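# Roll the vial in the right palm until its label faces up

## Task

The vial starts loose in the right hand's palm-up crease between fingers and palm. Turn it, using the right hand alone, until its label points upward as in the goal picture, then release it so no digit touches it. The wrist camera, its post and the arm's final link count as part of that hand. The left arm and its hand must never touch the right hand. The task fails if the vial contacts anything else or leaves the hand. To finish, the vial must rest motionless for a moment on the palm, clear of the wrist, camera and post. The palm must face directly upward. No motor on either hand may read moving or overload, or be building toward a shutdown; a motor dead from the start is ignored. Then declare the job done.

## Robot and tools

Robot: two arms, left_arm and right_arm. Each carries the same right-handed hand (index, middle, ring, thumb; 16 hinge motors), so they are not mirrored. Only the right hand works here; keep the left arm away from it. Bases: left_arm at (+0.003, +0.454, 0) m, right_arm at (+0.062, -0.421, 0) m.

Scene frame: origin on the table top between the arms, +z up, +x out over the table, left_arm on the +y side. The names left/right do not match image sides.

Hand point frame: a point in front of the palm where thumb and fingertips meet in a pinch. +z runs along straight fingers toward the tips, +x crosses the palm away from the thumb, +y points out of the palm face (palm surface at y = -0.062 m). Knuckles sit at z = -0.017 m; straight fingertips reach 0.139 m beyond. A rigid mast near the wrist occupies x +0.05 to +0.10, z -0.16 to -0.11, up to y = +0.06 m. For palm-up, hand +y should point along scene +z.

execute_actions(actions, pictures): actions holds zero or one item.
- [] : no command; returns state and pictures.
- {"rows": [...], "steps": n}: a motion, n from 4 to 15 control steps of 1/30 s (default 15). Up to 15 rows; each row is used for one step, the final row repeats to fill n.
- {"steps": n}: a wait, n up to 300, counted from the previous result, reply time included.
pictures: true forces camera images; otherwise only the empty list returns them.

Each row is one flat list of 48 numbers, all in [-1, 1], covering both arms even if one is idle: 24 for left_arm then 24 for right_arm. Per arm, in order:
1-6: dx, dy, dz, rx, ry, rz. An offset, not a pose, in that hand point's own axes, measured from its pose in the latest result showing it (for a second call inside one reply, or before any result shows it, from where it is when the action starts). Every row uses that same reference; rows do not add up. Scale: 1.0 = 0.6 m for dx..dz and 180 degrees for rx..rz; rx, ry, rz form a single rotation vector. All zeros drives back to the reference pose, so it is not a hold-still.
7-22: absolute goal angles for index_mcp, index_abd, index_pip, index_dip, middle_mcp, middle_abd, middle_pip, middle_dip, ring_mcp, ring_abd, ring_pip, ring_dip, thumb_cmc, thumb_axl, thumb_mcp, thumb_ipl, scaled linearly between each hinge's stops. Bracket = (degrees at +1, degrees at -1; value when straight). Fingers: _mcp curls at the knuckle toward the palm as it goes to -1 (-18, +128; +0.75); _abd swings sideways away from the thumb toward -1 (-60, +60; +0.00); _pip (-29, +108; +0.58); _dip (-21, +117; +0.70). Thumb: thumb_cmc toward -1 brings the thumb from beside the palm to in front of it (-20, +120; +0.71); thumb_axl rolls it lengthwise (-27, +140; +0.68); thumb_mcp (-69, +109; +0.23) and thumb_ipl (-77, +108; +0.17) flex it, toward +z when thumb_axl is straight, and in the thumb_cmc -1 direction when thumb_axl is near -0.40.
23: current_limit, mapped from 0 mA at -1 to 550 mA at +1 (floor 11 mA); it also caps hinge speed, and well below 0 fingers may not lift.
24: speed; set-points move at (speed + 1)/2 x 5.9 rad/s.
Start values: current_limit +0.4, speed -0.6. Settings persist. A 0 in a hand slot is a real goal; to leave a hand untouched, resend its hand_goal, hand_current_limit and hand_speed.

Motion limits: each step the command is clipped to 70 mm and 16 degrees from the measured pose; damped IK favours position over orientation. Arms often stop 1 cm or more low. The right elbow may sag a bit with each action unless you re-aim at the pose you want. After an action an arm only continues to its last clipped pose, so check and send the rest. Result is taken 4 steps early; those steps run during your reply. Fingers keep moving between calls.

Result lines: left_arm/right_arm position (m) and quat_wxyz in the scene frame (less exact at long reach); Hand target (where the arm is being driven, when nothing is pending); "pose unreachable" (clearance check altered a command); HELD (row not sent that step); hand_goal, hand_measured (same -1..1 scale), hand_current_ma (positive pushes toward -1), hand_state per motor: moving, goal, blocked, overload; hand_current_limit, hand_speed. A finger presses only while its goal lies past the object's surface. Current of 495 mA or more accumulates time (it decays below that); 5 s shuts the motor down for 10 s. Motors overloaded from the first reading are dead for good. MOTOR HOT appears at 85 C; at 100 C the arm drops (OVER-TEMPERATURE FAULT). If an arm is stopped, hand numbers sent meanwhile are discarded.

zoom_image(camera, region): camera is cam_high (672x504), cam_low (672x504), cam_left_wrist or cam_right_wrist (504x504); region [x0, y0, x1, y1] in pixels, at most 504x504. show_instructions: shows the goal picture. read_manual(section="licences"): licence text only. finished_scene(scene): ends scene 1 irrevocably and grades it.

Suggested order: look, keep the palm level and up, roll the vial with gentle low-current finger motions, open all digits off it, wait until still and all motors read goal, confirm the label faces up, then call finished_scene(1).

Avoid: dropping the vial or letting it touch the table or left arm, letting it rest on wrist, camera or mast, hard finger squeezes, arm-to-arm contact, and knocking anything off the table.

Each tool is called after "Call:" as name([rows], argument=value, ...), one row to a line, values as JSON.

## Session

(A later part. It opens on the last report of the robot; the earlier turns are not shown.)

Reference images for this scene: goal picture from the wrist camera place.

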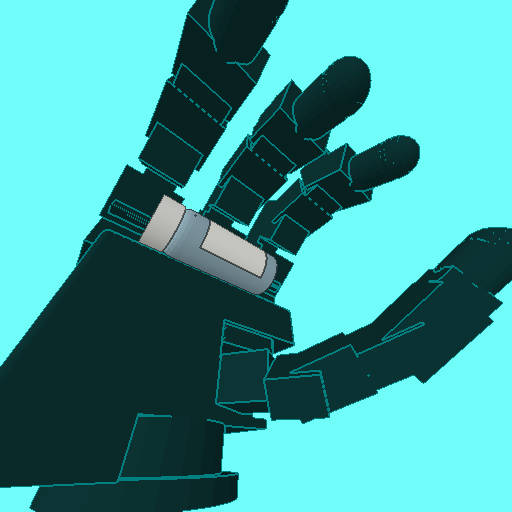

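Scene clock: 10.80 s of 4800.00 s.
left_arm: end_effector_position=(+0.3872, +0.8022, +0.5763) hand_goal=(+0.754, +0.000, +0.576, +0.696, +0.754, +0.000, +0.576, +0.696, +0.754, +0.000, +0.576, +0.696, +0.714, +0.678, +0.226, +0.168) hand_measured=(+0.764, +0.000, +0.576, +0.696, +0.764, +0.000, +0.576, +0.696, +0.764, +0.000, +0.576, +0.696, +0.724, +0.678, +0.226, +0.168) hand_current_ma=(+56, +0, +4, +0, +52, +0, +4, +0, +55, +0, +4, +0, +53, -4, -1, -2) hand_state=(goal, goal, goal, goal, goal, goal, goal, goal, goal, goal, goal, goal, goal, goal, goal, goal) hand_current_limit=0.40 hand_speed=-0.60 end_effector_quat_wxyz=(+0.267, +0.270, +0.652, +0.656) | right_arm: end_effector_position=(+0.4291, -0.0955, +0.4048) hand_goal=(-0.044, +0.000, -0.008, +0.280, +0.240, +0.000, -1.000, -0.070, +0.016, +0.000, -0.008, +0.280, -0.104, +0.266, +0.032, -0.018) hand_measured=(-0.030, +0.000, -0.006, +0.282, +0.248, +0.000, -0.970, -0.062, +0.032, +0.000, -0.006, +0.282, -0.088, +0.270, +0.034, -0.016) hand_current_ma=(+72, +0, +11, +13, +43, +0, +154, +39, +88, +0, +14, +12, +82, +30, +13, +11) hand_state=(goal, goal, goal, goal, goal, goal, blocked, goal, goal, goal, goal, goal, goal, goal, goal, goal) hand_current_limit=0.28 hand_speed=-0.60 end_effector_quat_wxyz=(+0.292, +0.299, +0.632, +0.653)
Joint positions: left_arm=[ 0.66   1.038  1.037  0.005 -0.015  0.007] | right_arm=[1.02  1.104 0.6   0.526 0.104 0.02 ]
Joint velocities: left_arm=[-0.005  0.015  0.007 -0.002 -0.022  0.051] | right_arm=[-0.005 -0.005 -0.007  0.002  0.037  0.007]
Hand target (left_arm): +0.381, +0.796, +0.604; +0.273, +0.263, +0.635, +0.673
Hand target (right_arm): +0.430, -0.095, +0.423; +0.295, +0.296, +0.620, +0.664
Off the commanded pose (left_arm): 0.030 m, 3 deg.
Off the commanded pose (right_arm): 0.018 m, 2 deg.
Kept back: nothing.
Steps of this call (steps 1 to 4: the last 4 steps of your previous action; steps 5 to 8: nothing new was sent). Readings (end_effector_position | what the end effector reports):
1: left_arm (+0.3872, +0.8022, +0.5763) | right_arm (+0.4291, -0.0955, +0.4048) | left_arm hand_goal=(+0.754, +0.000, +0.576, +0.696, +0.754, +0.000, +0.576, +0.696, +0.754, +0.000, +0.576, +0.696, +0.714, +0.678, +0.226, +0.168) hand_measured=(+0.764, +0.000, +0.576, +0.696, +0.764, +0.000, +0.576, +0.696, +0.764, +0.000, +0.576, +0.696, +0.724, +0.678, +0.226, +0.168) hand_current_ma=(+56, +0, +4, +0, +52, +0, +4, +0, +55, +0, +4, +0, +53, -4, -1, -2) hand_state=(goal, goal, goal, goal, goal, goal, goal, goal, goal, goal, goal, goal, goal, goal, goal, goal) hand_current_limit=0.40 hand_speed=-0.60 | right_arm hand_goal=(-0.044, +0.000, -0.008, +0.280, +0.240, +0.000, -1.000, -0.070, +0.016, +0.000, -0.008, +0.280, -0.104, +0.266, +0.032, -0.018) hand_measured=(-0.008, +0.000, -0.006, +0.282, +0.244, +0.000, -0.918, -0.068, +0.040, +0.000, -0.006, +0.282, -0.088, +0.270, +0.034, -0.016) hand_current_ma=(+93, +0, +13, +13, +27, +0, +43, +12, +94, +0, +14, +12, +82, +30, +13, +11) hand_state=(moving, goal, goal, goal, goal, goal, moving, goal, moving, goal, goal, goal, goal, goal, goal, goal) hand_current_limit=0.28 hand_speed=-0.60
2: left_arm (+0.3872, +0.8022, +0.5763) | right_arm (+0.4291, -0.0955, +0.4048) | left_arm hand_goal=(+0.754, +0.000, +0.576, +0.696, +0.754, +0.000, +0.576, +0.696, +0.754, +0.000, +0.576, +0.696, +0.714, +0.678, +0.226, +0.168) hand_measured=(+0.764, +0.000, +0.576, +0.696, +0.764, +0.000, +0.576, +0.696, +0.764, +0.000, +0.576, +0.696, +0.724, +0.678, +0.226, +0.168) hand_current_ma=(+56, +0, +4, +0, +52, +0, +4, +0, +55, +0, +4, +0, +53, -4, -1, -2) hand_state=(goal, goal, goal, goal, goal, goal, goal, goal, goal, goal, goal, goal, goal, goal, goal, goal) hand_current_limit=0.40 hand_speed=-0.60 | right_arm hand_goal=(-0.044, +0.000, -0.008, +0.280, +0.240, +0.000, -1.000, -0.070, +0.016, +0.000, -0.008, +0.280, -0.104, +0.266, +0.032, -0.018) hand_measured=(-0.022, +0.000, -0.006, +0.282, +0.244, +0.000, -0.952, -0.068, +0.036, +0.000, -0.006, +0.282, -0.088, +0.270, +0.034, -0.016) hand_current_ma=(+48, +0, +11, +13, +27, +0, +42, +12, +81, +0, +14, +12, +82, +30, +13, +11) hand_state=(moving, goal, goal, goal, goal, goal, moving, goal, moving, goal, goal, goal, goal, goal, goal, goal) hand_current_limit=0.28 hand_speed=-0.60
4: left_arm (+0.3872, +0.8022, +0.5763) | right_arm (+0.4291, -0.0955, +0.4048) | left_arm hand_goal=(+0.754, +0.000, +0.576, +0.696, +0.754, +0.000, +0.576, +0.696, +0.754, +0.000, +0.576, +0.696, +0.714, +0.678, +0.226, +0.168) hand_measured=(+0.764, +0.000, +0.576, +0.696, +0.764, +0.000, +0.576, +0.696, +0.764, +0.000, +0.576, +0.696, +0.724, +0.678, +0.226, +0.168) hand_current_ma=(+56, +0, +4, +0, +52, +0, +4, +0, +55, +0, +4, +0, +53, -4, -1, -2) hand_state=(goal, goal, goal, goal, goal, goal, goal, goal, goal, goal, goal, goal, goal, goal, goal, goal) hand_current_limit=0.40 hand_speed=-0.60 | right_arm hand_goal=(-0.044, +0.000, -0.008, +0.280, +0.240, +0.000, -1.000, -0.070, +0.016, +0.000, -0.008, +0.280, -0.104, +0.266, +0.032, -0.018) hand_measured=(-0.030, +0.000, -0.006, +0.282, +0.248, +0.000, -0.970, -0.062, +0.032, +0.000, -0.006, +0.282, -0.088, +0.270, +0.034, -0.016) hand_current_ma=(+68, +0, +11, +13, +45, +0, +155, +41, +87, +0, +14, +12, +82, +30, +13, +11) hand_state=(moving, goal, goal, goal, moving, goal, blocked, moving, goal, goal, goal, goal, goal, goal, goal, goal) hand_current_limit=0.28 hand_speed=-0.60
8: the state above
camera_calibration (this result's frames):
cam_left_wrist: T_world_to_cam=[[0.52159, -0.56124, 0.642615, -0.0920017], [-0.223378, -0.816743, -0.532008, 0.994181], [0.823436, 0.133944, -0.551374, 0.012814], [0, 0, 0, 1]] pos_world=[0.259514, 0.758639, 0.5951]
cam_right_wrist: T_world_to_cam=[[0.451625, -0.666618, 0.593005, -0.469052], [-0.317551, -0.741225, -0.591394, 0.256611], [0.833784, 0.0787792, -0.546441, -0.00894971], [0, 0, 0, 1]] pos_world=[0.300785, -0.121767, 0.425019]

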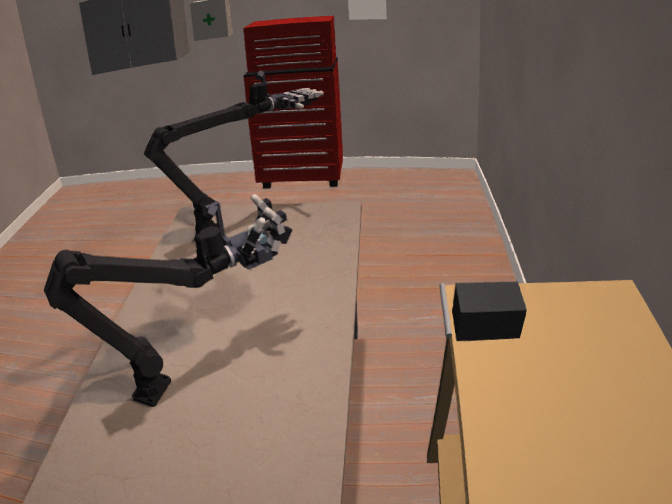

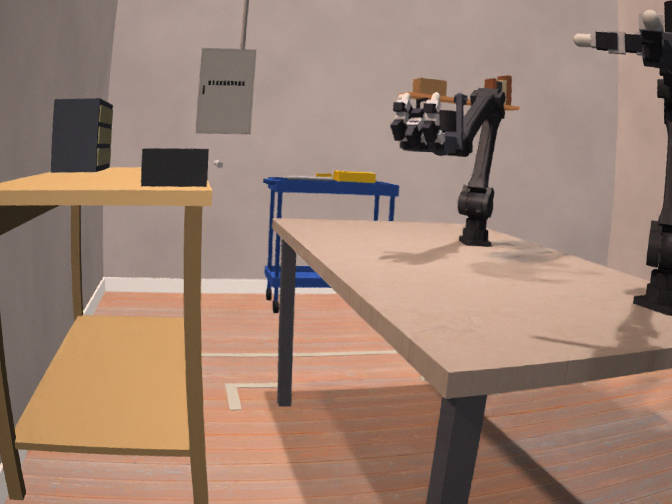

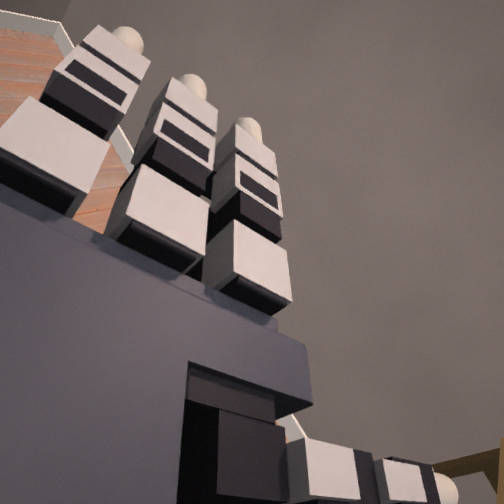

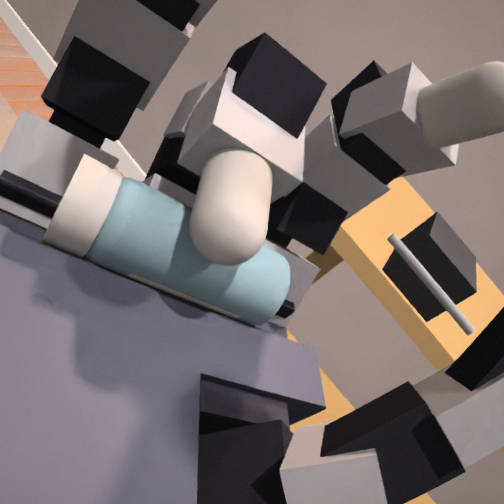

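Call:
execute_actions([
  {"rows": [[0,0.0478,-0.0121,-0.0165,0,0,0.754,0,0.576,0.696,0.754,0,0.576,0.696,0.754,0,0.576,0.696,0.714,0.678,0.226,0.168,0.4,-0.6,0.0016,0.0303,0.0034,-0.0107,0,0.0012,-0.045,0,-0.008,0.28,0.26,0,-1,-0.075,0.015,0,-0.008,0.28,-0.104,0.266,0.032,-0.018,0.28,-0.5],[0,0.0478,-0.0121,-0.0165,0,0,0.754,0,0.576,0.696,0.754,0,0.576,0.696,0.754,0,0.576,0.696,0.714,0.678,0.226,0.168,0.4,-0.6,0.0016,0.0303,0.0034,-0.0107,0,0.0012,-0.045,0,-0.008,0.28,0.28,0,-1,-0.081,0.015,0,-0.008,0.28,-0.104,0.266,0.032,-0.018,0.28,-0.5],[0,0.0478,-0.0121,-0.0165,0,0,0.754,0,0.576,0.696,0.754,0,0.576,0.696,0.754,0,0.576,0.696,0.714,0.678,0.226,0.168,0.4,-0.6,0.0016,0.0303,0.0034,-0.0107,0,0.0012,-0.045,0,-0.008,0.28,0.30,0,-1,-0.088,0.015,0,-0.008,0.28,-0.104,0.266,0.032,-0.018,0.28,-0.5],[0,0.0478,-0.0121,-0.0165,0,0,0.754,0,0.576,0.696,0.754,0,0.576,0.696,0.754,0,0.576,0.696,0.714,0.678,0.226,0.168,0.4,-0.6,0.0016,0.0303,0.0034,-0.0107,0,0.0012,-0.045,0,-0.008,0.28,0.32,0,-1,-0.094,0.015,0,-0.008,0.28,-0.104,0.266,0.032,-0.018,0.28,-0.5],[0,0.0478,-0.0121,-0.0165,0,0,0.754,0,0.576,0.696,0.754,0,0.576,0.696,0.754,0,0.576,0.696,0.714,0.678,0.226,0.168,0.4,-0.6,0.0016,0.0303,0.0034,-0.0107,0,0.0012,-0.045,0,-0.008,0.28,0.34,0,-1,-0.10,0.015,0,-0.008,0.28,-0.104,0.266,0.032,-0.018,0.28,-0.5],[0,0.0478,-0.0121,-0.0165,0,0,0.754,0,0.576,0.696,0.754,0,0.576,0.696,0.754,0,0.576,0.696,0.714,0.678,0.226,0.168,0.4,-0.6,0.0016,0.0303,0.0034,-0.0107,0,0.0012,-0.045,0,-0.008,0.28,0.36,0,-1,-0.11,0.015,0,-0.008,0.28,-0.104,0.266,0.032,-0.018,0.28,-0.5],[0,0.0478,-0.0121,-0.0165,0,0,0.754,0,0.576,0.696,0.754,0,0.576,0.696,0.754,0,0.576,0.696,0.714,0.678,0.226,0.168,0.4,-0.6,0.0016,0.0303,0.0034,-0.0107,0,0.0012,-0.045,0,-0.008,0.28,0.38,0,-1,-0.119,0.015,0,-0.008,0.28,-0.104,0.266,0.032,-0.018,0.28,-0.5],[0,0.0478,-0.0121,-0.0165,0,0,0.754,0,0.576,0.696,0.754,0,0.576,0.696,0.754,0,0.576,0.696,0.714,0.678,0.226,0.168,0.4,-0.6,0.0016,0.0303,0.0034,-0.0107,0,0.0012,-0.045,0,-0.008,0.28,0.40,0,-1,-0.126,0.015,0,-0.008,0.28,-0.104,0.266,0.032,-0.018,0.28,-0.5],[0,0.0478,-0.0121,-0.0165,0,0,0.754,0,0.576,0.696,0.754,0,0.576,0.696,0.754,0,0.576,0.696,0.714,0.678,0.226,0.168,0.4,-0.6,0.0016,0.0303,0.0034,-0.0107,0,0.0012,-0.045,0,-0.008,0.28,0.42,0,-1,-0.136,0.015,0,-0.008,0.28,-0.104,0.266,0.032,-0.018,0.28,-0.5],[0,0.0478,-0.0121,-0.0165,0,0,0.754,0,0.576,0.696,0.754,0,0.576,0.696,0.754,0,0.576,0.696,0.714,0.678,0.226,0.168,0.4,-0.6,0.0016,0.0303,0.0034,-0.0107,0,0.0012,-0.045,0,-0.008,0.28,0.44,0,-1,-0.147,0.015,0,-0.008,0.28,-0.104,0.266,0.032,-0.018,0.28,-0.5],[0,0.0478,-0.0121,-0.0165,0,0,0.754,0,0.576,0.696,0.754,0,0.576,0.696,0.754,0,0.576,0.696,0.714,0.678,0.226,0.168,0.4,-0.6,0.0016,0.0303,0.0034,-0.0107,0,0.0012,-0.045,0,-0.008,0.28,0.46,0,-1,-0.158,0.015,0,-0.008,0.28,-0.104,0.266,0.032,-0.018,0.28,-0.5]], "steps": 11},
])

Call:
execute_actions([
  {"steps": 8},
], pictures=true)

Scene clock: 11.87 s of 4800.00 s.
left_arm: end_effector_position=(+0.3872, +0.8022, +0.5763) hand_goal=(+0.754, +0.000, +0.576, +0.696, +0.754, +0.000, +0.576, +0.696, +0.754, +0.000, +0.576, +0.696, +0.714, +0.678, +0.226, +0.168) hand_measured=(+0.764, +0.000, +0.576, +0.696, +0.764, +0.000, +0.576, +0.696, +0.764, +0.000, +0.576, +0.696, +0.724, +0.678, +0.226, +0.168) hand_current_ma=(+56, +0, +4, +0, +52, +0, +4, +0, +55, +0, +4, +0, +53, -4, -1, -2) hand_state=(goal, goal, goal, goal, goal, goal, goal, goal, goal, goal, goal, goal, goal, goal, goal, goal) hand_current_limit=0.40 hand_speed=-0.60 end_effector_quat_wxyz=(+0.267, +0.270, +0.652, +0.656) | right_arm: end_effector_position=(+0.4291, -0.0955, +0.4048) hand_goal=(-0.044, +0.000, -0.008, +0.280, +0.380, +0.000, -1.000, -0.118, +0.016, +0.000, -0.008, +0.280, -0.104, +0.266, +0.032, -0.018) hand_measured=(-0.030, +0.000, -0.006, +0.282, +0.336, +0.000, -0.972, -0.072, +0.032, +0.000, -0.006, +0.282, -0.088, +0.270, +0.034, -0.016) hand_current_ma=(+72, +0, +11, +13, -1, +0, +140, +169, +88, +0, +14, +12, +82, +30, +13, +11) hand_state=(goal, goal, goal, goal, moving, goal, blocked, moving, goal, goal, goal, goal, goal, goal, goal, goal) hand_current_limit=0.28 hand_speed=-0.50 end_effector_quat_wxyz=(+0.292, +0.299, +0.632, +0.653)
Joint positions: left_arm=[ 0.66   1.038  1.037  0.005 -0.015  0.007] | right_arm=[1.02  1.104 0.6   0.526 0.104 0.02 ]
Joint velocities: left_arm=[-0.005 -0.005 -0.007  0.017  0.007 -0.022] | right_arm=[-0.015 -0.005 -0.017 -0.017 -0.051 -0.051]
Steps of this call (steps 1 to 25: nothing new was sent; steps 26 to 32: the first 7 steps of this action). Readings (end_effector_position | what the end effector reports):
26: left_arm (+0.3872, +0.8022, +0.5763) | right_arm (+0.4291, -0.0955, +0.4048) | left_arm hand_goal=(+0.754, +0.000, +0.576, +0.696, +0.754, +0.000, +0.576, +0.696, +0.754, +0.000, +0.576, +0.696, +0.714, +0.678, +0.226, +0.168) hand_measured=(+0.764, +0.000, +0.576, +0.696, +0.764, +0.000, +0.576, +0.696, +0.764, +0.000, +0.576, +0.696, +0.724, +0.678, +0.226, +0.168) hand_current_ma=(+56, +0, +4, +0, +52, +0, +4, +0, +55, +0, +4, +0, +53, -4, -1, -2) hand_state=(goal, goal, goal, goal, goal, goal, goal, goal, goal, goal, goal, goal, goal, goal, goal, goal) hand_current_limit=0.40 hand_speed=-0.60 | right_arm hand_goal=(-0.044, +0.000, -0.008, +0.280, +0.260, +0.000, -1.000, -0.074, +0.016, +0.000, -0.008, +0.280, -0.104, +0.266, +0.032, -0.018) hand_measured=(-0.030, +0.000, -0.006, +0.282, +0.248, +0.000, -0.970, -0.062, +0.032, +0.000, -0.006, +0.282, -0.088, +0.270, +0.034, -0.016) hand_current_ma=(+72, +0, +11, +13, +43, +0, +154, +39, +88, +0, +14, +12, +82, +30, +13, +11) hand_state=(goal, goal, goal, goal, moving, goal, blocked, moving, goal, goal, goal, goal, goal, goal, goal, goal) hand_current_limit=0.28 hand_speed=-0.50
27: left_arm (+0.3872, +0.8022, +0.5763) | right_arm (+0.4291, -0.0955, +0.4048) | left_arm hand_goal=(+0.754, +0.000, +0.576, +0.696, +0.754, +0.000, +0.576, +0.696, +0.754, +0.000, +0.576, +0.696, +0.714, +0.678, +0.226, +0.168) hand_measured=(+0.764, +0.000, +0.576, +0.696, +0.764, +0.000, +0.576, +0.696, +0.764, +0.000, +0.576, +0.696, +0.724, +0.678, +0.226, +0.168) hand_current_ma=(+56, +0, +4, +0, +52, +0, +4, +0, +55, +0, +4, +0, +53, -4, -1, -2) hand_state=(goal, goal, goal, goal, goal, goal, goal, goal, goal, goal, goal, goal, goal, goal, goal, goal) hand_current_limit=0.40 hand_speed=-0.60 | right_arm hand_goal=(-0.044, +0.000, -0.008, +0.280, +0.280, +0.000, -1.000, -0.080, +0.016, +0.000, -0.008, +0.280, -0.104, +0.266, +0.032, -0.018) hand_measured=(-0.030, +0.000, -0.006, +0.282, +0.250, +0.000, -0.970, -0.062, +0.032, +0.000, -0.006, +0.282, -0.088, +0.270, +0.034, -0.016) hand_current_ma=(+72, +0, +11, +13, -15, +0, +153, +61, +88, +0, +14, +12, +82, +30, +13, +11) hand_state=(goal, goal, goal, goal, moving, goal, blocked, moving, goal, goal, goal, goal, goal, goal, goal, goal) hand_current_limit=0.28 hand_speed=-0.50
29: left_arm (+0.3872, +0.8022, +0.5763) | right_arm (+0.4291, -0.0955, +0.4048) | left_arm hand_goal=(+0.754, +0.000, +0.576, +0.696, +0.754, +0.000, +0.576, +0.696, +0.754, +0.000, +0.576, +0.696, +0.714, +0.678, +0.226, +0.168) hand_measured=(+0.764, +0.000, +0.576, +0.696, +0.764, +0.000, +0.576, +0.696, +0.764, +0.000, +0.576, +0.696, +0.724, +0.678, +0.226, +0.168) hand_current_ma=(+56, +0, +4, +0, +52, +0, +4, +0, +55, +0, +4, +0, +53, -4, -1, -2) hand_state=(goal, goal, goal, goal, goal, goal, goal, goal, goal, goal, goal, goal, goal, goal, goal, goal) hand_current_limit=0.40 hand_speed=-0.60 | right_arm hand_goal=(-0.044, +0.000, -0.008, +0.280, +0.320, +0.000, -1.000, -0.094, +0.016, +0.000, -0.008, +0.280, -0.104, +0.266, +0.032, -0.018) hand_measured=(-0.030, +0.000, -0.006, +0.282, +0.276, +0.000, -0.972, -0.062, +0.032, +0.000, -0.006, +0.282, -0.088, +0.270, +0.034, -0.016) hand_current_ma=(+72, +0, +11, +13, -10, +0, +133, +129, +88, +0, +14, +12, +82, +30, +13, +11) hand_state=(goal, goal, goal, goal, moving, goal, moving, moving, goal, goal, goal, goal, goal, goal, goal, goal) hand_current_limit=0.28 hand_speed=-0.50
32: the state above

Scene clock: 12.13 s of 4800.00 s.
left_arm: end_effector_position=(+0.3872, +0.8022, +0.5763) hand_goal=(+0.754, +0.000, +0.576, +0.696, +0.754, +0.000, +0.576, +0.696, +0.754, +0.000, +0.576, +0.696, +0.714, +0.678, +0.226, +0.168) hand_measured=(+0.764, +0.000, +0.576, +0.696, +0.764, +0.000, +0.576, +0.696, +0.764, +0.000, +0.576, +0.696, +0.724, +0.678, +0.226, +0.168) hand_current_ma=(+56, +0, +4, +0, +52, +0, +4, +0, +55, +0, +4, +0, +53, -4, -1, -2) hand_state=(goal, goal, goal, goal, goal, goal, goal, goal, goal, goal, goal, goal, goal, goal, goal, goal) hand_current_limit=0.40 hand_speed=-0.60 end_effector_quat_wxyz=(+0.267, +0.270, +0.652, +0.656) | right_arm: end_effector_position=(+0.4291, -0.0955, +0.4048) hand_goal=(-0.044, +0.000, -0.008, +0.280, +0.460, +0.000, -1.000, -0.158, +0.016, +0.000, -0.008, +0.280, -0.104, +0.266, +0.032, -0.018) hand_measured=(-0.030, +0.000, -0.006, +0.282, +0.462, +0.000, -0.972, -0.102, +0.032, +0.000, -0.006, +0.282, -0.088, +0.270, +0.034, -0.016) hand_current_ma=(+72, +0, +11, +13, +21, +1, +141, +283, +88, +0, +14, +12, +82, +30, +13, +11) hand_state=(goal, goal, goal, goal, moving, goal, blocked, moving, goal, goal, goal, goal, goal, goal, goal, goal) hand_current_limit=0.28 hand_speed=-0.50 end_effector_quat_wxyz=(+0.292, +0.299, +0.632, +0.653)
Joint positions: left_arm=[ 0.66   1.038  1.037  0.005 -0.015  0.007] | right_arm=[1.02  1.104 0.6   0.526 0.104 0.02 ]
Joint velocities: left_arm=[-0.005  0.005 -0.007  0.002  0.037 -0.007] | right_arm=[-0.005  0.005 -0.002  0.002  0.022  0.022]
Hand target (left_arm): +0.381, +0.796, +0.604; +0.273, +0.263, +0.635, +0.673
Hand target (right_arm): +0.430, -0.095, +0.423; +0.295, +0.296, +0.620, +0.664
Off the commanded pose (left_arm): 0.030 m, 3 deg.
Off the commanded pose (right_arm): 0.018 m, 2 deg.
Kept back: nothing.
Steps of this call (steps 1 to 4: the last 4 steps of your previous action; steps 5 to 8: nothing new was sent). Readings (end_effector_position | what the end effector reports):
1: left_arm (+0.3872, +0.8022, +0.5763) | right_arm (+0.4291, -0.0955, +0.4048) | left_arm hand_goal=(+0.754, +0.000, +0.576, +0.696, +0.754, +0.000, +0.576, +0.696, +0.754, +0.000, +0.576, +0.696, +0.714, +0.678, +0.226, +0.168) hand_measured=(+0.764, +0.000, +0.576, +0.696, +0.764, +0.000, +0.576, +0.696, +0.764, +0.000, +0.576, +0.696, +0.724, +0.678, +0.226, +0.168) hand_current_ma=(+56, +0, +4, +0, +52, +0, +4, +0, +55, +0, +4, +0, +53, -4, -1, -2) hand_state=(goal, goal, goal, goal, goal, goal, goal, goal, goal, goal, goal, goal, goal, goal, goal, goal) hand_current_limit=0.40 hand_speed=-0.60 | right_arm hand_goal=(-0.044, +0.000, -0.008, +0.280, +0.400, +0.000, -1.000, -0.126, +0.016, +0.000, -0.008, +0.280, -0.104, +0.266, +0.032, -0.018) hand_measured=(-0.030, +0.000, -0.006, +0.282, +0.356, +0.000, -0.972, -0.076, +0.032, +0.000, -0.006, +0.282, -0.088, +0.270, +0.034, -0.016) hand_current_ma=(+72, +0, +11, +13, +3, +0, +140, +193, +88, +0, +14, +12, +82, +30, +13, +11) hand_state=(goal, goal, goal, goal, moving, goal, blocked, moving, goal, goal, goal, goal, goal, goal, goal, goal) hand_current_limit=0.28 hand_speed=-0.50
2: left_arm (+0.3872, +0.8022, +0.5763) | right_arm (+0.4291, -0.0955, +0.4048) | left_arm hand_goal=(+0.754, +0.000, +0.576, +0.696, +0.754, +0.000, +0.576, +0.696, +0.754, +0.000, +0.576, +0.696, +0.714, +0.678, +0.226, +0.168) hand_measured=(+0.764, +0.000, +0.576, +0.696, +0.764, +0.000, +0.576, +0.696, +0.764, +0.000, +0.576, +0.696, +0.724, +0.678, +0.226, +0.168) hand_current_ma=(+56, +0, +4, +0, +52, +0, +4, +0, +55, +0, +4, +0, +53, -4, -1, -2) hand_state=(goal, goal, goal, goal, goal, goal, goal, goal, goal, goal, goal, goal, goal, goal, goal, goal) hand_current_limit=0.40 hand_speed=-0.60 | right_arm hand_goal=(-0.044, +0.000, -0.008, +0.280, +0.420, +0.000, -1.000, -0.136, +0.016, +0.000, -0.008, +0.280, -0.104, +0.266, +0.032, -0.018) hand_measured=(-0.030, +0.000, -0.006, +0.282, +0.376, +0.000, -0.972, -0.080, +0.032, +0.000, -0.006, +0.282, -0.088, +0.270, +0.034, -0.016) hand_current_ma=(+72, +0, +11, +13, +6, +0, +140, +211, +88, +0, +14, +12, +82, +30, +13, +11) hand_state=(goal, goal, goal, goal, moving, goal, blocked, moving, goal, goal, goal, goal, goal, goal, goal, goal) hand_current_limit=0.28 hand_speed=-0.50
4: left_arm (+0.3872, +0.8022, +0.5763) | right_arm (+0.4291, -0.0955, +0.4048) | left_arm hand_goal=(+0.754, +0.000, +0.576, +0.696, +0.754, +0.000, +0.576, +0.696, +0.754, +0.000, +0.576, +0.696, +0.714, +0.678, +0.226, +0.168) hand_measured=(+0.764, +0.000, +0.576, +0.696, +0.764, +0.000, +0.576, +0.696, +0.764, +0.000, +0.576, +0.696, +0.724, +0.678, +0.226, +0.168) hand_current_ma=(+56, +0, +4, +0, +52, +0, +4, +0, +55, +0, +4, +0, +53, -4, -1, -2) hand_state=(goal, goal, goal, goal, goal, goal, goal, goal, goal, goal, goal, goal, goal, goal, goal, goal) hand_current_limit=0.40 hand_speed=-0.60 | right_arm hand_goal=(-0.044, +0.000, -0.008, +0.280, +0.460, +0.000, -1.000, -0.158, +0.016, +0.000, -0.008, +0.280, -0.104, +0.266, +0.032, -0.018) hand_measured=(-0.030, +0.000, -0.006, +0.282, +0.418, +0.000, -0.972, -0.088, +0.032, +0.000, -0.006, +0.282, -0.088, +0.270, +0.034, -0.016) hand_current_ma=(+72, +0, +11, +13, +6, +0, +140, +263, +88, +0, +14, +12, +82, +30, +13, +11) hand_state=(goal, goal, goal, goal, moving, goal, blocked, moving, goal, goal, goal, goal, goal, goal, goal, goal) hand_current_limit=0.28 hand_speed=-0.50
8: the state above
camera_calibration (this result's frames):
cam_left_wrist: T_world_to_cam=[[0.52159, -0.56124, 0.642615, -0.0920017], [-0.223378, -0.816743, -0.532008, 0.994181], [0.823436, 0.133944, -0.551374, 0.012814], [0, 0, 0, 1]] pos_world=[0.259514, 0.758639, 0.5951]
cam_right_wrist: T_world_to_cam=[[0.451625, -0.666618, 0.593005, -0.469052], [-0.317551, -0.741225, -0.591394, 0.256611], [0.833784, 0.0787792, -0.546441, -0.00894971], [0, 0, 0, 1]] pos_world=[0.300785, -0.121767, 0.425019]

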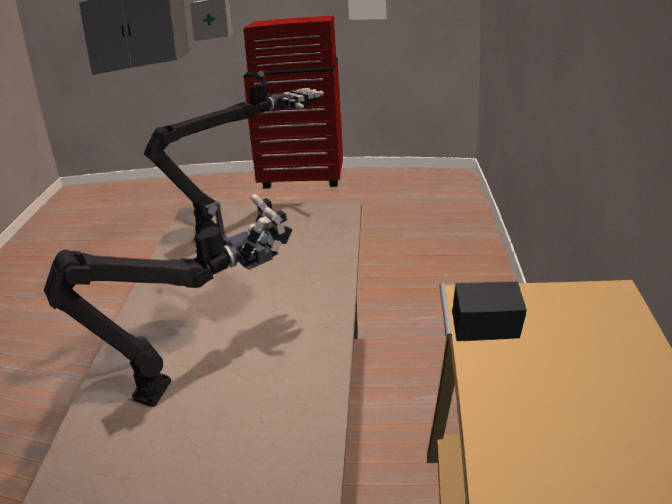

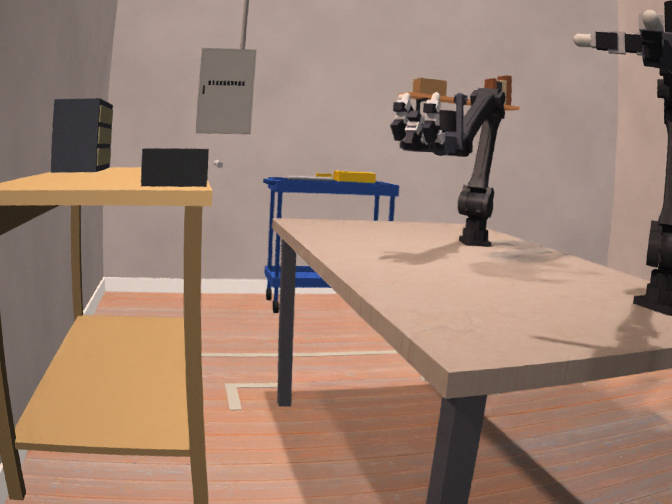

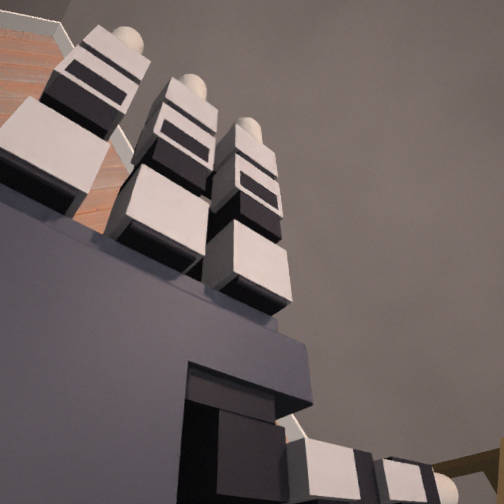

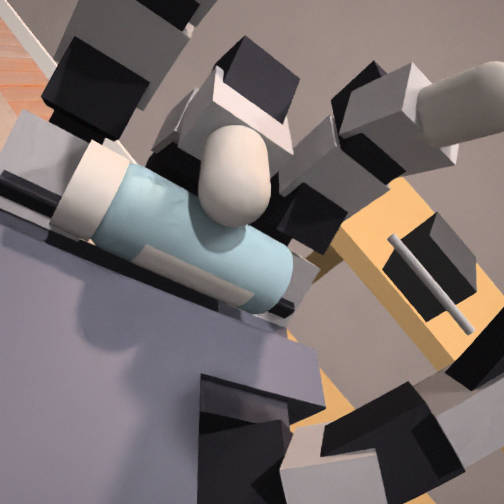

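Call:
zoom_image(camera="cam_right_wrist", region=[30, 120, 310, 360])

Region (30, 120, 310, 360) of cam_right_wrist's 504x504 image, scaled by 1.800, with more detail than that image has; it fills the top 432 rows of this view, and the rest is white.

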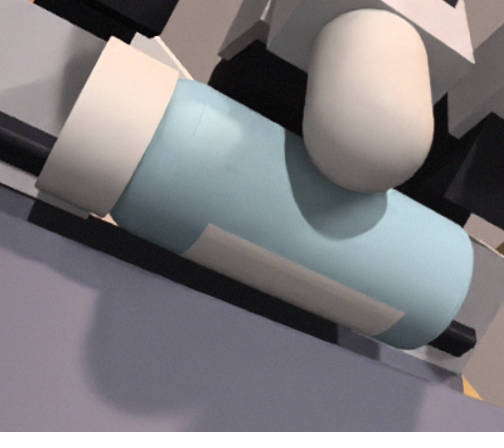

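Call:
execute_actions([
  {"rows": [[0,0.0478,-0.0121,-0.0165,0,0,0.754,0,0.576,0.696,0.754,0,0.576,0.696,0.754,0,0.576,0.696,0.714,0.678,0.226,0.168,0.4,-0.6,0.0016,0.0303,0.0034,-0.0107,0,0.0012,-0.062,0,-0.008,0.28,0.46,0,-1,-0.158,0.0,0,-0.008,0.28,-0.104,0.266,0.032,-0.018,0.28,-0.5],[0,0.0478,-0.0121,-0.0165,0,0,0.754,0,0.576,0.696,0.754,0,0.576,0.696,0.754,0,0.576,0.696,0.714,0.678,0.226,0.168,0.4,-0.6,0.0016,0.0303,0.0034,-0.0107,0,0.0012,-0.078,0,-0.008,0.28,0.46,0,-1,-0.158,-0.015,0,-0.008,0.28,-0.104,0.266,0.032,-0.018,0.28,-0.5],[0,0.0478,-0.0121,-0.0165,0,0,0.754,0,0.576,0.696,0.754,0,0.576,0.696,0.754,0,0.576,0.696,0.714,0.678,0.226,0.168,0.4,-0.6,0.0016,0.0303,0.0034,-0.0107,0,0.0012,-0.094,0,-0.008,0.28,0.46,0,-1,-0.158,-0.03,0,-0.008,0.28,-0.104,0.266,0.032,-0.018,0.28,-0.5],[0,0.0478,-0.0121,-0.0165,0,0,0.754,0,0.576,0.696,0.754,0,0.576,0.696,0.754,0,0.576,0.696,0.714,0.678,0.226,0.168,0.4,-0.6,0.0016,0.0303,0.0034,-0.0107,0,0.0012,-0.11,0,-0.008,0.28,0.46,0,-1,-0.158,-0.045,0,-0.008,0.28,-0.104,0.266,0.032,-0.018,0.28,-0.5]], "steps": 5},
])

Call:
execute_actions([
  {"steps": 8},
], pictures=true)

Scene clock: 13.53 s of 4800.00 s.
left_arm: end_effector_position=(+0.3872, +0.8022, +0.5763) hand_goal=(+0.754, +0.000, +0.576, +0.696, +0.754, +0.000, +0.576, +0.696, +0.754, +0.000, +0.576, +0.696, +0.714, +0.678, +0.226, +0.168) hand_measured=(+0.764, +0.000, +0.576, +0.696, +0.764, +0.000, +0.576, +0.696, +0.764, +0.000, +0.576, +0.696, +0.724, +0.678, +0.226, +0.168) hand_current_ma=(+56, +0, +4, +0, +52, +0, +4, +0, +55, +0, +4, +0, +53, -4, -1, -2) hand_state=(goal, goal, goal, goal, goal, goal, goal, goal, goal, goal, goal, goal, goal, goal, goal, goal) hand_current_limit=0.40 hand_speed=-0.60 end_effector_quat_wxyz=(+0.267, +0.270, +0.652, +0.656) | right_arm: end_effector_position=(+0.4291, -0.0955, +0.4048) hand_goal=(-0.062, +0.000, -0.008, +0.280, +0.460, +0.000, -1.000, -0.158, +0.000, +0.000, -0.008, +0.280, -0.104, +0.266, +0.032, -0.018) hand_measured=(-0.030, +0.000, -0.006, +0.282, +0.464, +0.000, -0.972, -0.102, +0.032, +0.000, -0.006, +0.282, -0.088, +0.270, +0.034, -0.016) hand_current_ma=(+72, +0, +11, +13, +17, +1, +141, +285, +88, +0, +14, +12, +82, +30, +13, +11) hand_state=(moving, goal, goal, goal, goal, goal, blocked, blocked, moving, goal, goal, goal, goal, goal, goal, goal) hand_current_limit=0.28 hand_speed=-0.50 end_effector_quat_wxyz=(+0.292, +0.299, +0.632, +0.653)
Joint positions: left_arm=[ 0.66   1.038  1.037  0.005 -0.015  0.007] | right_arm=[1.02  1.104 0.6   0.526 0.104 0.02 ]
Joint velocities: left_arm=[ 0.005  0.015 -0.007  0.002  0.051 -0.081] | right_arm=[ 0.005 -0.005  0.002 -0.007  0.081 -0.007]
Steps of this call (steps 1 to 41: nothing new was sent; step 42: the first step of this action). Readings (end_effector_position | what the end effector reports):
42: the state above

Scene clock: 13.80 s of 4800.00 s.
left_arm: end_effector_position=(+0.3872, +0.8022, +0.5763) hand_goal=(+0.754, +0.000, +0.576, +0.696, +0.754, +0.000, +0.576, +0.696, +0.754, +0.000, +0.576, +0.696, +0.714, +0.678, +0.226, +0.168) hand_measured=(+0.764, +0.000, +0.576, +0.696, +0.764, +0.000, +0.576, +0.696, +0.764, +0.000, +0.576, +0.696, +0.724, +0.678, +0.226, +0.168) hand_current_ma=(+56, +0, +4, +0, +52, +0, +4, +0, +55, +0, +4, +0, +53, -4, -1, -2) hand_state=(goal, goal, goal, goal, goal, goal, goal, goal, goal, goal, goal, goal, goal, goal, goal, goal) hand_current_limit=0.40 hand_speed=-0.60 end_effector_quat_wxyz=(+0.267, +0.270, +0.652, +0.656) | right_arm: end_effector_position=(+0.4291, -0.0955, +0.4048) hand_goal=(-0.110, +0.000, -0.008, +0.280, +0.460, +0.000, -1.000, -0.158, -0.044, +0.000, -0.008, +0.280, -0.104, +0.266, +0.032, -0.018) hand_measured=(-0.096, +0.000, -0.006, +0.282, +0.464, +0.000, -0.972, -0.114, -0.028, +0.000, -0.006, +0.282, -0.088, +0.270, +0.034, -0.016) hand_current_ma=(+73, +0, +10, +13, +23, +1, +141, +226, +88, +0, +12, +12, +82, +30, +13, +11) hand_state=(goal, goal, goal, goal, goal, goal, blocked, blocked, goal, goal, goal, goal, goal, goal, goal, goal) hand_current_limit=0.28 hand_speed=-0.50 end_effector_quat_wxyz=(+0.292, +0.299, +0.632, +0.653)
Joint positions: left_arm=[ 0.66   1.038  1.037  0.005 -0.015  0.007] | right_arm=[1.02  1.104 0.6   0.526 0.104 0.02 ]
Joint velocities: left_arm=[-0.005  0.005 -0.002 -0.007 -0.051 -0.022] | right_arm=[-0.015 -0.015 -0.012 -0.007  0.081 -0.007]
Hand target (left_arm): +0.381, +0.796, +0.604; +0.273, +0.263, +0.635, +0.673
Hand target (right_arm): +0.430, -0.095, +0.423; +0.295, +0.296, +0.620, +0.664
Off the commanded pose (left_arm): 0.030 m, 3 deg.
Off the commanded pose (right_arm): 0.018 m, 2 deg.
Kept back: nothing.
Steps of this call (steps 1 to 4: the last 4 steps of your previous action; steps 5 to 8: nothing new was sent). Readings (end_effector_position | what the end effector reports):
1: left_arm (+0.3872, +0.8022, +0.5763) | right_arm (+0.4291, -0.0955, +0.4048) | left_arm hand_goal=(+0.754, +0.000, +0.576, +0.696, +0.754, +0.000, +0.576, +0.696, +0.754, +0.000, +0.576, +0.696, +0.714, +0.678, +0.226, +0.168) hand_measured=(+0.764, +0.000, +0.576, +0.696, +0.764, +0.000, +0.576, +0.696, +0.764, +0.000, +0.576, +0.696, +0.724, +0.678, +0.226, +0.168) hand_current_ma=(+56, +0, +4, +0, +52, +0, +4, +0, +55, +0, +4, +0, +53, -4, -1, -2) hand_state=(goal, goal, goal, goal, goal, goal, goal, goal, goal, goal, goal, goal, goal, goal, goal, goal) hand_current_limit=0.40 hand_speed=-0.60 | right_arm hand_goal=(-0.078, +0.000, -0.008, +0.280, +0.460, +0.000, -1.000, -0.158, -0.014, +0.000, -0.008, +0.280, -0.104, +0.266, +0.032, -0.018) hand_measured=(-0.032, +0.000, -0.006, +0.282, +0.464, +0.000, -0.972, -0.102, +0.032, +0.000, -0.006, +0.282, -0.088, +0.270, +0.034, -0.016) hand_current_ma=(+139, +0, +11, +13, +17, +1, +141, +285, +149, +0, +14, +12, +82, +30, +13, +11) hand_state=(moving, goal, goal, goal, goal, goal, blocked, blocked, moving, goal, goal, goal, goal, goal, goal, goal) hand_current_limit=0.28 hand_speed=-0.50
2: left_arm (+0.3872, +0.8022, +0.5763) | right_arm (+0.4291, -0.0955, +0.4048) | left_arm hand_goal=(+0.754, +0.000, +0.576, +0.696, +0.754, +0.000, +0.576, +0.696, +0.754, +0.000, +0.576, +0.696, +0.714, +0.678, +0.226, +0.168) hand_measured=(+0.764, +0.000, +0.576, +0.696, +0.764, +0.000, +0.576, +0.696, +0.764, +0.000, +0.576, +0.696, +0.724, +0.678, +0.226, +0.168) hand_current_ma=(+56, +0, +4, +0, +52, +0, +4, +0, +55, +0, +4, +0, +53, -4, -1, -2) hand_state=(goal, goal, goal, goal, goal, goal, goal, goal, goal, goal, goal, goal, goal, goal, goal, goal) hand_current_limit=0.40 hand_speed=-0.60 | right_arm hand_goal=(-0.094, +0.000, -0.008, +0.280, +0.460, +0.000, -1.000, -0.158, -0.030, +0.000, -0.008, +0.280, -0.104, +0.266, +0.032, -0.018) hand_measured=(-0.040, +0.000, -0.006, +0.282, +0.464, +0.000, -0.972, -0.102, +0.024, +0.000, -0.006, +0.282, -0.088, +0.270, +0.034, -0.016) hand_current_ma=(+124, +0, +11, +13, +17, +1, +141, +281, +136, +0, +14, +12, +82, +30, +13, +11) hand_state=(moving, goal, goal, goal, goal, goal, blocked, blocked, moving, goal, goal, goal, goal, goal, goal, goal) hand_current_limit=0.28 hand_speed=-0.50
4: left_arm (+0.3872, +0.8022, +0.5763) | right_arm (+0.4291, -0.0955, +0.4048) | left_arm hand_goal=(+0.754, +0.000, +0.576, +0.696, +0.754, +0.000, +0.576, +0.696, +0.754, +0.000, +0.576, +0.696, +0.714, +0.678, +0.226, +0.168) hand_measured=(+0.764, +0.000, +0.576, +0.696, +0.764, +0.000, +0.576, +0.696, +0.764, +0.000, +0.576, +0.696, +0.724, +0.678, +0.226, +0.168) hand_current_ma=(+56, +0, +4, +0, +52, +0, +4, +0, +55, +0, +4, +0, +53, -4, -1, -2) hand_state=(goal, goal, goal, goal, goal, goal, goal, goal, goal, goal, goal, goal, goal, goal, goal, goal) hand_current_limit=0.40 hand_speed=-0.60 | right_arm hand_goal=(-0.110, +0.000, -0.008, +0.280, +0.460, +0.000, -1.000, -0.158, -0.044, +0.000, -0.008, +0.280, -0.104, +0.266, +0.032, -0.018) hand_measured=(-0.072, +0.000, -0.006, +0.282, +0.464, +0.000, -0.972, -0.106, -0.004, +0.000, -0.006, +0.282, -0.088, +0.270, +0.034, -0.016) hand_current_ma=(+104, +0, +11, +13, +19, +1, +141, +258, +116, +0, +14, +12, +82, +30, +13, +11) hand_state=(moving, goal, goal, goal, goal, goal, blocked, moving, moving, goal, goal, goal, goal, goal, goal, goal) hand_current_limit=0.28 hand_speed=-0.50
8: the state above
camera_calibration (this result's frames):
cam_left_wrist: T_world_to_cam=[[0.52159, -0.56124, 0.642615, -0.0920017], [-0.223378, -0.816743, -0.532008, 0.994181], [0.823436, 0.133944, -0.551374, 0.012814], [0, 0, 0, 1]] pos_world=[0.259514, 0.758639, 0.5951]
cam_right_wrist: T_world_to_cam=[[0.451625, -0.666618, 0.593005, -0.469052], [-0.317551, -0.741225, -0.591394, 0.256611], [0.833784, 0.0787792, -0.546441, -0.00894971], [0, 0, 0, 1]] pos_world=[0.300785, -0.121767, 0.425019]

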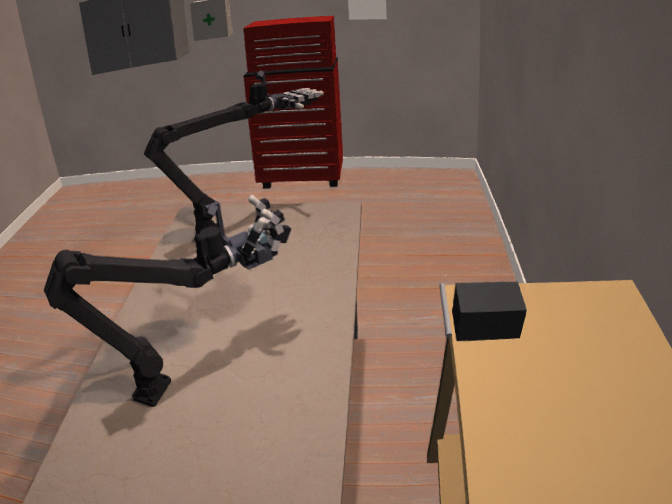

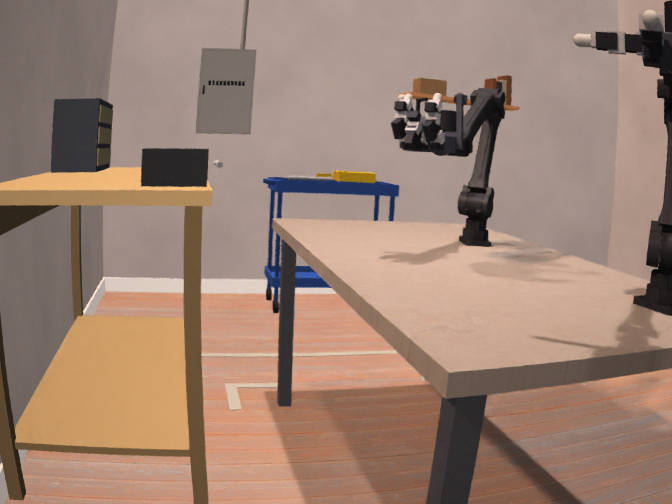

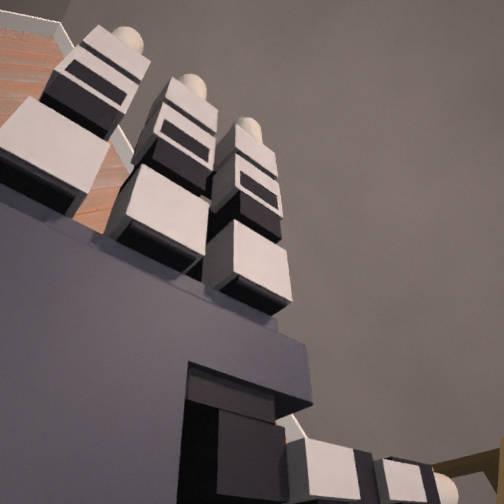

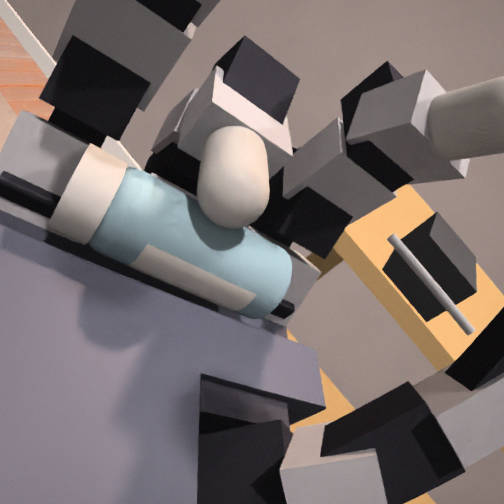

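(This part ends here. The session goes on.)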